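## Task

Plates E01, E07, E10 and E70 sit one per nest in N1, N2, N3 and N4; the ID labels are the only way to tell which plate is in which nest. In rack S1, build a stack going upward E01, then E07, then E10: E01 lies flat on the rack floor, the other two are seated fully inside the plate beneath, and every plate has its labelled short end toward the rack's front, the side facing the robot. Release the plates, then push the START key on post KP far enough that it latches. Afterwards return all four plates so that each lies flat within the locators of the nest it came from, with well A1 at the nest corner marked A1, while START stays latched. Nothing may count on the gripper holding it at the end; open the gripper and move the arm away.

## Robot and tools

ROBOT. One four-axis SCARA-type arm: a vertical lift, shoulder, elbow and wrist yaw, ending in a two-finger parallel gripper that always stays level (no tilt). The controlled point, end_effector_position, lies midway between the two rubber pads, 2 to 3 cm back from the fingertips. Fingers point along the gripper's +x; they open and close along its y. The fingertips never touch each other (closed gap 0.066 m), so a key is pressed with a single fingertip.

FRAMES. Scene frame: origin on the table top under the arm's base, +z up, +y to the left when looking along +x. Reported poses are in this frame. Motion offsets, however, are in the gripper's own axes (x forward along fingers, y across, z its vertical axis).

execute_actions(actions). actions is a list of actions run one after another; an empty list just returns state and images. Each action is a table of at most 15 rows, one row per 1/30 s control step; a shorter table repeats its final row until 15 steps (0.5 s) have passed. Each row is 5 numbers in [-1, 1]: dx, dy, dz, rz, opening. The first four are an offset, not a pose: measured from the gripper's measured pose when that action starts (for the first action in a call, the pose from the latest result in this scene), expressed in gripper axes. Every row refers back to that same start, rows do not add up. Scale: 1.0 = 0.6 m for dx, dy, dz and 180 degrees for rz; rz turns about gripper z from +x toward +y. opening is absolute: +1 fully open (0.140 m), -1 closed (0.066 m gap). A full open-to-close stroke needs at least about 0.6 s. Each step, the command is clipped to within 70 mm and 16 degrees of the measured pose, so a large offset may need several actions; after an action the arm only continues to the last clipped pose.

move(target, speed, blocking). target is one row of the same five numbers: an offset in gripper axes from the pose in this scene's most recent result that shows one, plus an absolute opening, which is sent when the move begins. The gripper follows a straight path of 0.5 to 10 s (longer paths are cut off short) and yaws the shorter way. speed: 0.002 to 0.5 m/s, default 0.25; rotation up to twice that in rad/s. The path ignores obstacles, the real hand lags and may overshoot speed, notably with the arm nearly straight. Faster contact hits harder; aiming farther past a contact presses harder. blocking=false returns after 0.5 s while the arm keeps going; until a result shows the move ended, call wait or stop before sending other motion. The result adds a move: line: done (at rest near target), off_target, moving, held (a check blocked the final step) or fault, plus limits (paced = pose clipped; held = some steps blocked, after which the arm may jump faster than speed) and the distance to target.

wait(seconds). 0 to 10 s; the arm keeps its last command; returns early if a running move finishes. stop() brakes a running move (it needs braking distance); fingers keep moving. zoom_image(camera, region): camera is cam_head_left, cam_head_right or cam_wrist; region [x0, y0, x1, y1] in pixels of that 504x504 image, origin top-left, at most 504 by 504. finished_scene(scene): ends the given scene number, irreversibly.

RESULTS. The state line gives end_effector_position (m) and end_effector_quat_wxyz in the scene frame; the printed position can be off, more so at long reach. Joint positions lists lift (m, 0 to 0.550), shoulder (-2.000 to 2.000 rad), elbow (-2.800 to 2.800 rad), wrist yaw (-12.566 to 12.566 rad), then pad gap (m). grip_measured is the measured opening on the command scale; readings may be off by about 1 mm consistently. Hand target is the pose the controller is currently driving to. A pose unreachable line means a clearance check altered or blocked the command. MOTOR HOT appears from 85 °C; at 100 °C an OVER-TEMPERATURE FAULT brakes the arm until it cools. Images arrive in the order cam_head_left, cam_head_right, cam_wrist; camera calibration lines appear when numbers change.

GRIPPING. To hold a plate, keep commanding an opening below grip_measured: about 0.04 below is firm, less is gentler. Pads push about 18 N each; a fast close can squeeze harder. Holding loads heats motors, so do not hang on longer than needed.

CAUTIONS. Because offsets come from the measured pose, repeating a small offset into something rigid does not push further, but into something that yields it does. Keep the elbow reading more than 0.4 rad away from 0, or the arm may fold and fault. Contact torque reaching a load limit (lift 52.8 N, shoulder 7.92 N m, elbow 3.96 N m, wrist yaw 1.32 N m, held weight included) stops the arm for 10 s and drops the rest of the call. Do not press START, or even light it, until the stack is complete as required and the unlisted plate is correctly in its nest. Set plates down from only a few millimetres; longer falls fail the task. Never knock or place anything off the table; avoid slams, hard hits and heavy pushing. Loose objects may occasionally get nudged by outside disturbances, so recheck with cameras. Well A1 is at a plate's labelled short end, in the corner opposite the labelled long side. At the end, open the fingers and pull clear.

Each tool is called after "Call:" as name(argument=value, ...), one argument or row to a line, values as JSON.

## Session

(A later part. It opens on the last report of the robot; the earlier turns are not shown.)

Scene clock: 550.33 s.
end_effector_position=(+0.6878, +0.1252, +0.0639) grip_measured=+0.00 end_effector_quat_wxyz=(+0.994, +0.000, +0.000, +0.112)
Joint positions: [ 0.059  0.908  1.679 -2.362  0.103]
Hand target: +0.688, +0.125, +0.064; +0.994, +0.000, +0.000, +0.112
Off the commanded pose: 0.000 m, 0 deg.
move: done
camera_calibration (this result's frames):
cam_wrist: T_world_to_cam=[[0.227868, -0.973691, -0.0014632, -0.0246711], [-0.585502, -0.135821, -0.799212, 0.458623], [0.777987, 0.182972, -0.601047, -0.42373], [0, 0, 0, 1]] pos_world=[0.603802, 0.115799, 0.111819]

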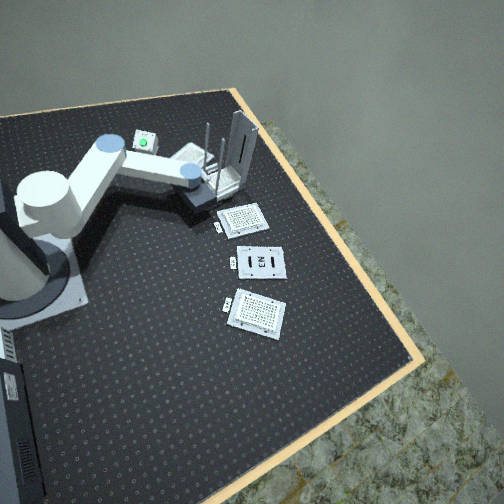

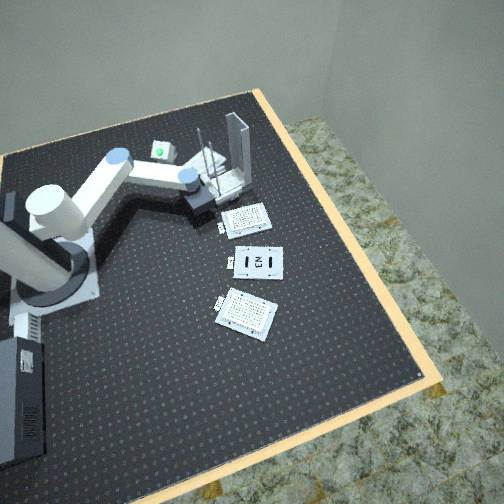

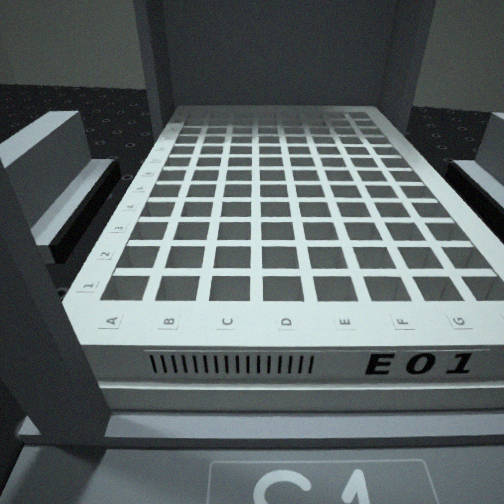

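Call:
execute_actions(
  actions=[
    [[0,0,0,0,-0.45],[0,0,0,0,-0.45],[0,0,0,0,-0.45],[0,0,0,0,-0.45],[0,0,0,0,-0.45],[0,0,0,0,-0.45],[0,0,0,0,-0.45],[0,0,0,0,-0.47],[0,0,0,0,-0.49],[0,0,0,0,-0.51],[0,0,0,0,-0.53],[0,0,0,0,-0.55],[0,0,0,0,-0.57],[0,0,0,0,-0.59],[0,0,0,0,-0.62]],
  ],
)

Call:
move(
  target=[0, 0, 0.4352, 0, -0.62],
  speed=0.2,
)

Scene clock: 553.90 s.
end_effector_position=(+0.6878, +0.1252, +0.0639) grip_measured=-0.56 end_effector_quat_wxyz=(+0.994, +0.000, +0.000, +0.112)
Joint positions: [ 0.059  0.908  1.679 -2.362  0.082]
Hand target: +0.688, +0.125, +0.064; +0.994, +0.000, +0.000, +0.112
Off the commanded pose: 0.000 m, 0 deg.
camera_calibration (this result's frames):
cam_wrist: T_world_to_cam=[[0.227851, -0.973695, -0.0014632, -0.0246615], [-0.585504, -0.135811, -0.799212, 0.458623], [0.77799, 0.182958, -0.601047, -0.42373], [0, 0, 0, 1]] pos_world=[0.603803, 0.115798, 0.111819]

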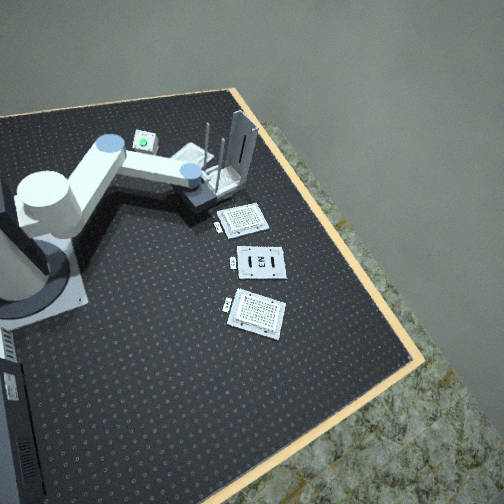

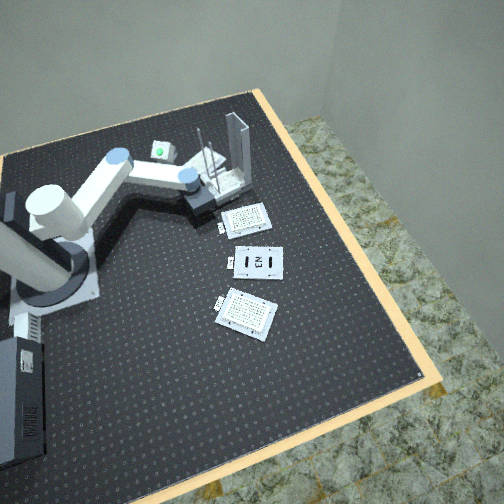

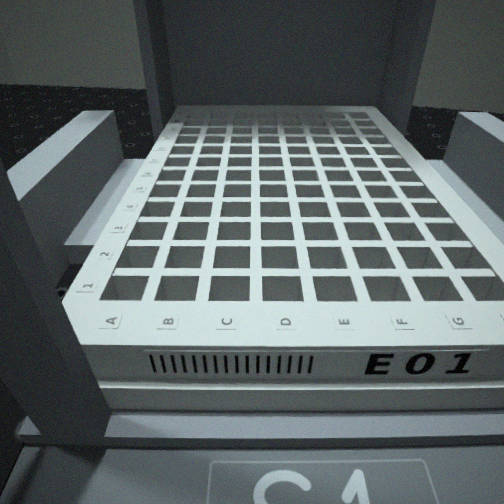

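Scene clock: 555.60 s.
end_effector_position=(+0.6878, +0.1253, +0.3251) grip_measured=-0.56 end_effector_quat_wxyz=(+0.994, +0.000, +0.000, +0.112)
Joint positions: [ 0.32   0.908  1.679 -2.362  0.082]
Hand target: +0.688, +0.125, +0.325; +0.994, +0.000, +0.000, +0.112
Off the commanded pose: 0.000 m, 0 deg.
move: done
camera_calibration (this result's frames):
cam_wrist: T_world_to_cam=[[0.227912, -0.973681, -0.0014632, -0.0243015], [-0.585496, -0.135848, -0.799212, 0.667354], [0.777979, 0.183007, -0.601047, -0.266761], [0, 0, 0, 1]] pos_world=[0.603806, 0.115816, 0.372986]

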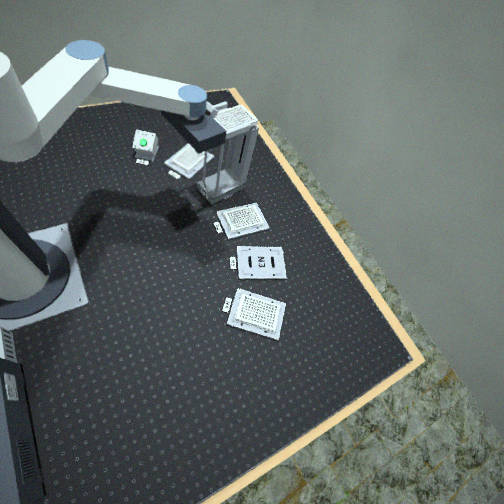

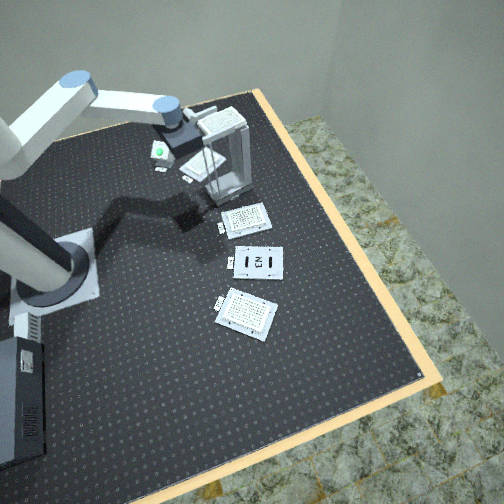

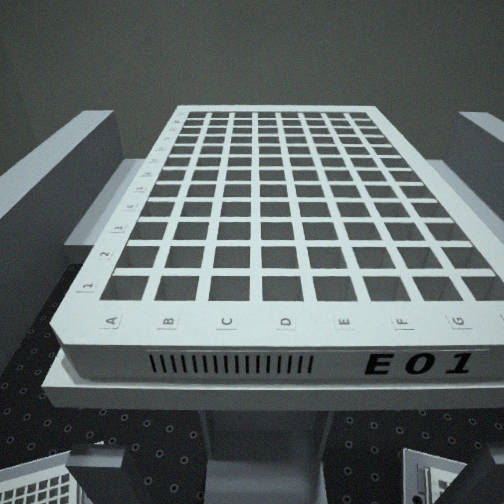

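Lifted cleanly. Waypoint move.

Call:
move(
  target=[-0.0625, -0.2514, 0, -0.0827, -0.62],
  speed=0.3,
)

Scene clock: 557.80 s.
end_effector_position=(+0.6848, -0.0303, +0.3251) grip_measured=-0.56 end_effector_quat_wxyz=(+1.000, +0.000, +0.000, -0.018)
Joint positions: [ 0.32   0.636  1.582 -2.253  0.082]
Hand target: +0.685, -0.030, +0.325; +1.000, +0.000, +0.000, -0.018
Off the commanded pose: 0.000 m, 0 deg.
move: done
camera_calibration (this result's frames):
cam_wrist: T_world_to_cam=[[-0.0304101, -0.999536, -0.0014632, 0.00105043], [-0.600734, 0.0194468, -0.799212, 0.659625], [0.79887, -0.0234252, -0.601047, -0.256549], [0, 0, 0, 1]] pos_world=[0.601241, -0.0177874, 0.372984]

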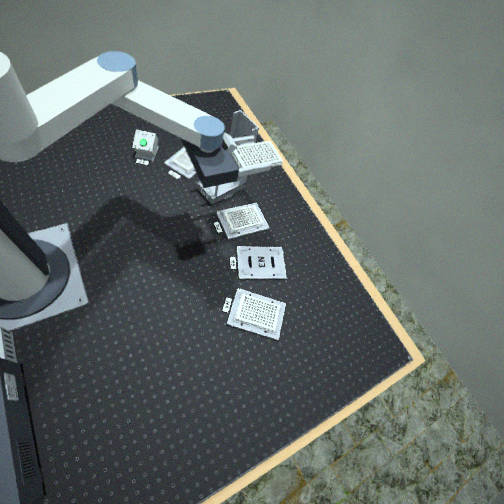

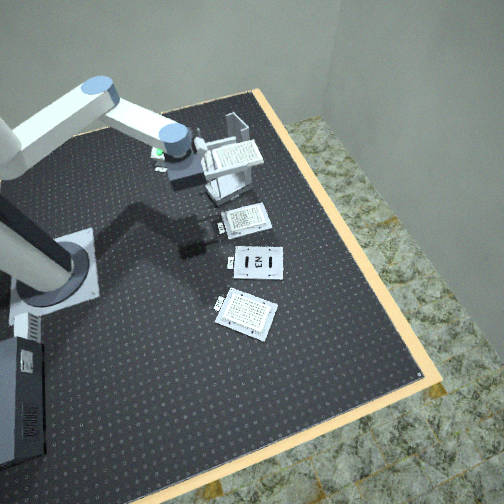

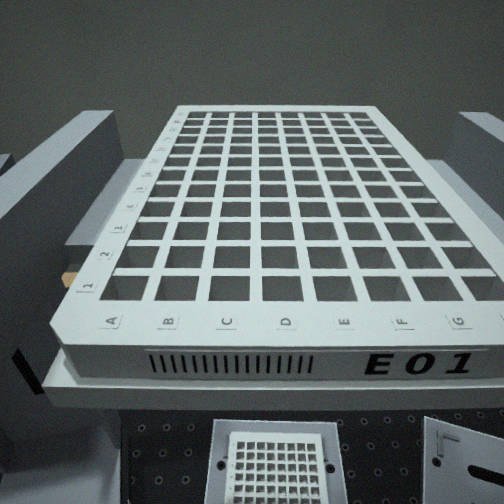

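Call:
move(
  target=[-0.00492, -0.31138, -0.45517, -0.11128, -0.62],
  speed=0.35,
)

Scene clock: 561.47 s.
end_effector_position=(+0.6752, -0.2169, +0.0519) grip_measured=-0.56 end_effector_quat_wxyz=(+0.981, +0.000, +0.000, -0.192)
Joint positions: [ 0.047  0.2    1.783 -2.368  0.082]
Hand target: +0.675, -0.217, +0.052; +0.981, +0.000, +0.000, -0.192
Off the commanded pose: 0.000 m, 0 deg.
move: done
camera_calibration (this result's frames):
cam_wrist: T_world_to_cam=[[-0.370991, -0.928635, -0.0014632, 0.0591394], [-0.557721, 0.22407, -0.799212, 0.454505], [0.742504, -0.295685, -0.601047, -0.438438], [0, 0, 0, 1]] pos_world=[0.600969, -0.176561, 0.0998103]

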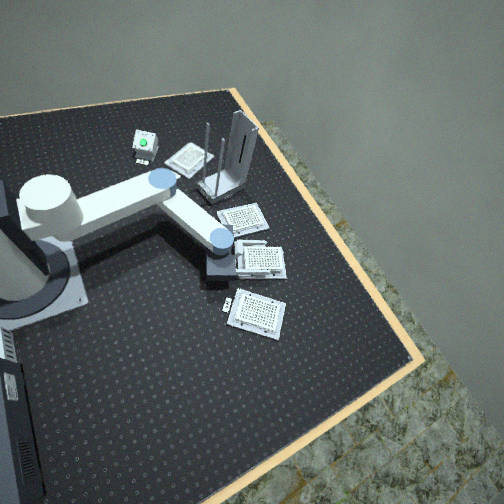

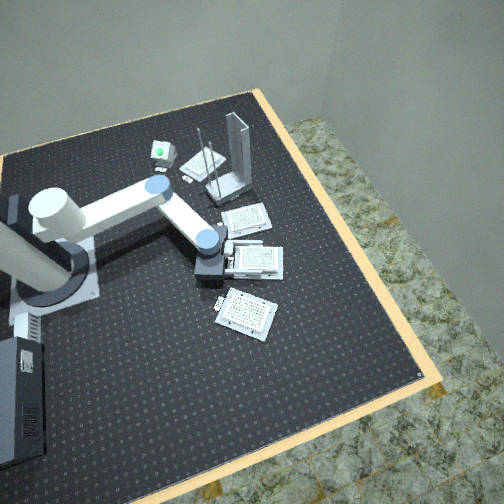

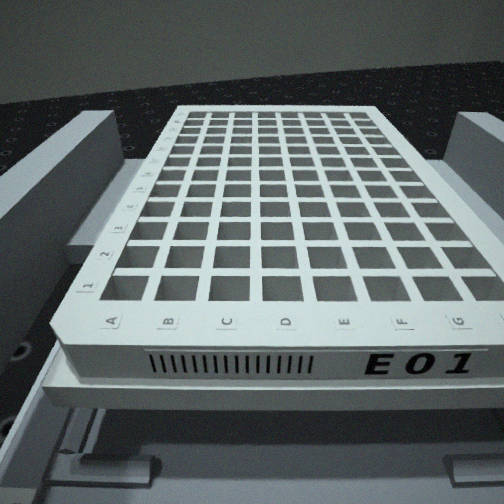

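Call:
zoom_image(
  camera="cam_wrist",
  region=[0, 300, 504, 504],
)

Region (0, 300, 504, 504) of cam_wrist's 504x504 image, scaled by 1.000; it fills the top 204 rows of this view, and the rest is white.

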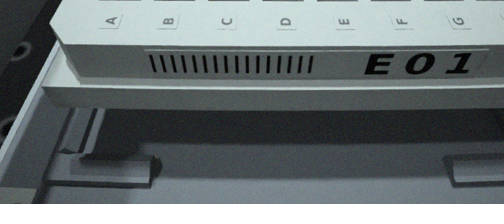

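Call:
move(
  target=[-0.00024, 0.0006, -0.031, 0, -0.62],
  speed=0.015,
)

Scene clock: 571.30 s.
end_effector_position=(+0.6753, -0.2166, +0.0339) grip_measured=-0.56 end_effector_quat_wxyz=(+0.982, +0.000, +0.000, -0.191)
Joint positions: [ 0.029  0.201  1.782 -2.368  0.082]
Hand target: +0.675, -0.217, +0.033; +0.981, +0.000, +0.000, -0.192
Off the commanded pose: 0.001 m, 0 deg.
move: done
camera_calibration (this result's frames):
cam_wrist: T_world_to_cam=[[-0.370724, -0.928742, -0.0014632, 0.0592774], [-0.557785, 0.223909, -0.799212, 0.440002], [0.74259, -0.295471, -0.601047, -0.449205], [0, 0, 0, 1]] pos_world=[0.600978, -0.176194, 0.0817483]

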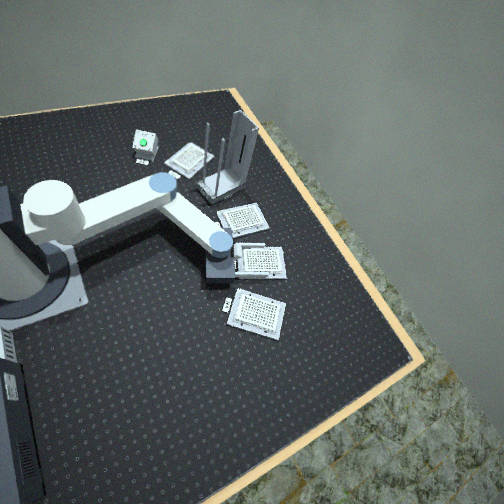

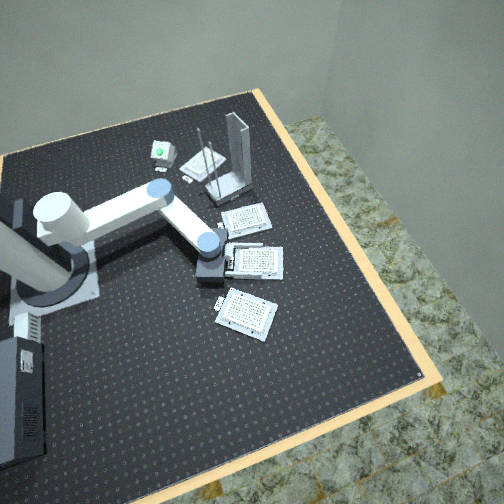

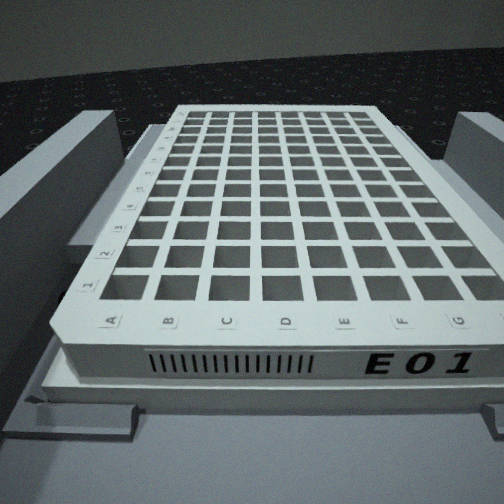

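Seated at 0.0339. Release, lift and retreat.

Call:
execute_actions(
  actions=[
    [[0,0,0,0,0.0]],
    [[0,0,0.1,0,0.0]],
    [[-0.11,0,0.05,0,0.0]],
    [[-0.11,0,0.05,0,0.0]],
  ],
)

Scene clock: 575.13 s.
end_effector_position=(+0.5528, -0.1670, +0.1541) grip_measured=+0.00 end_effector_quat_wxyz=(+0.981, +0.000, +0.000, -0.192)
Joint positions: [ 0.149  0.466  1.096 -1.948  0.103]
Hand target: +0.553, -0.167, +0.154; +0.981, +0.000, +0.000, -0.192
Off the commanded pose: 0.000 m, 0 deg.
camera_calibration (this result's frames):
cam_wrist: T_world_to_cam=[[-0.371379, -0.92848, -0.0014632, 0.0605047], [-0.557627, 0.224303, -0.799212, 0.456664], [0.742381, -0.295995, -0.601047, -0.271292], [0, 0, 0, 1]] pos_world=[0.478521, -0.126555, 0.202]

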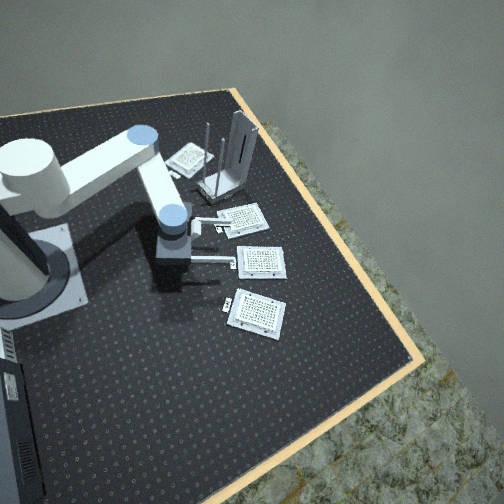

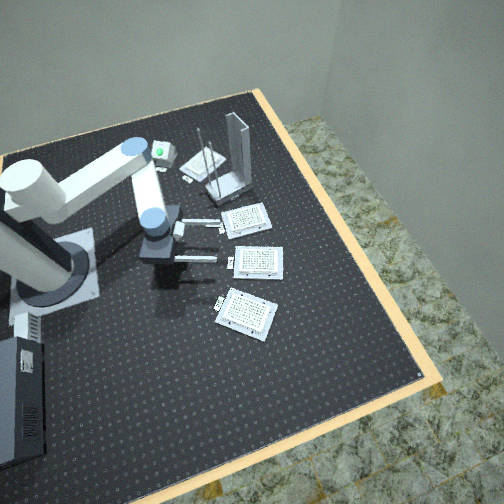

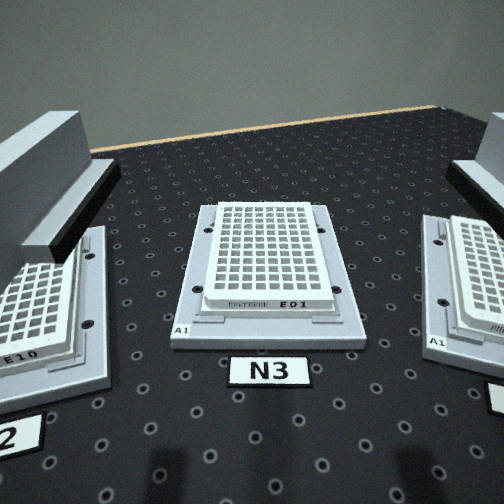

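Call:
zoom_image(
  camera="cam_head_right",
  region=[130, 100, 310, 350],
)

Call:
zoom_image(
  camera="cam_head_left",
  region=[150, 120, 310, 350],
)

Region (130, 100, 310, 350) of cam_head_right's 504x504 image, scaled by 2.016, with more detail than that image has; it fills the left 363 columns of this view, and the rest is white.

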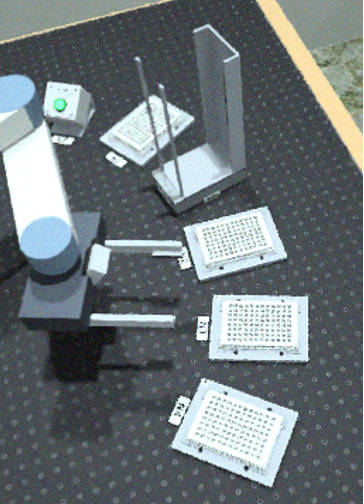

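Region (150, 120, 310, 350) of cam_head_left's 504x504 image, scaled by 2.191, with more detail than that image has; it fills the left 351 columns of this view, and the rest is white.

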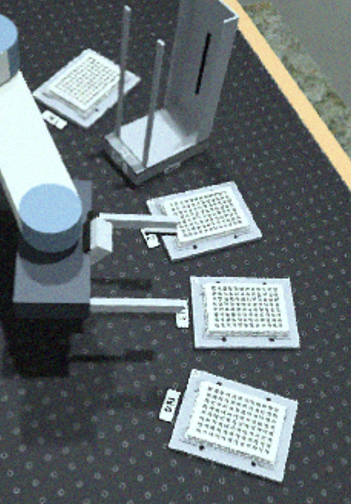

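All four plates appear seated and START is lit. Finishing scene 1.

Call:
finished_scene(
  scene=1,
)

The scene is finished: the task was done.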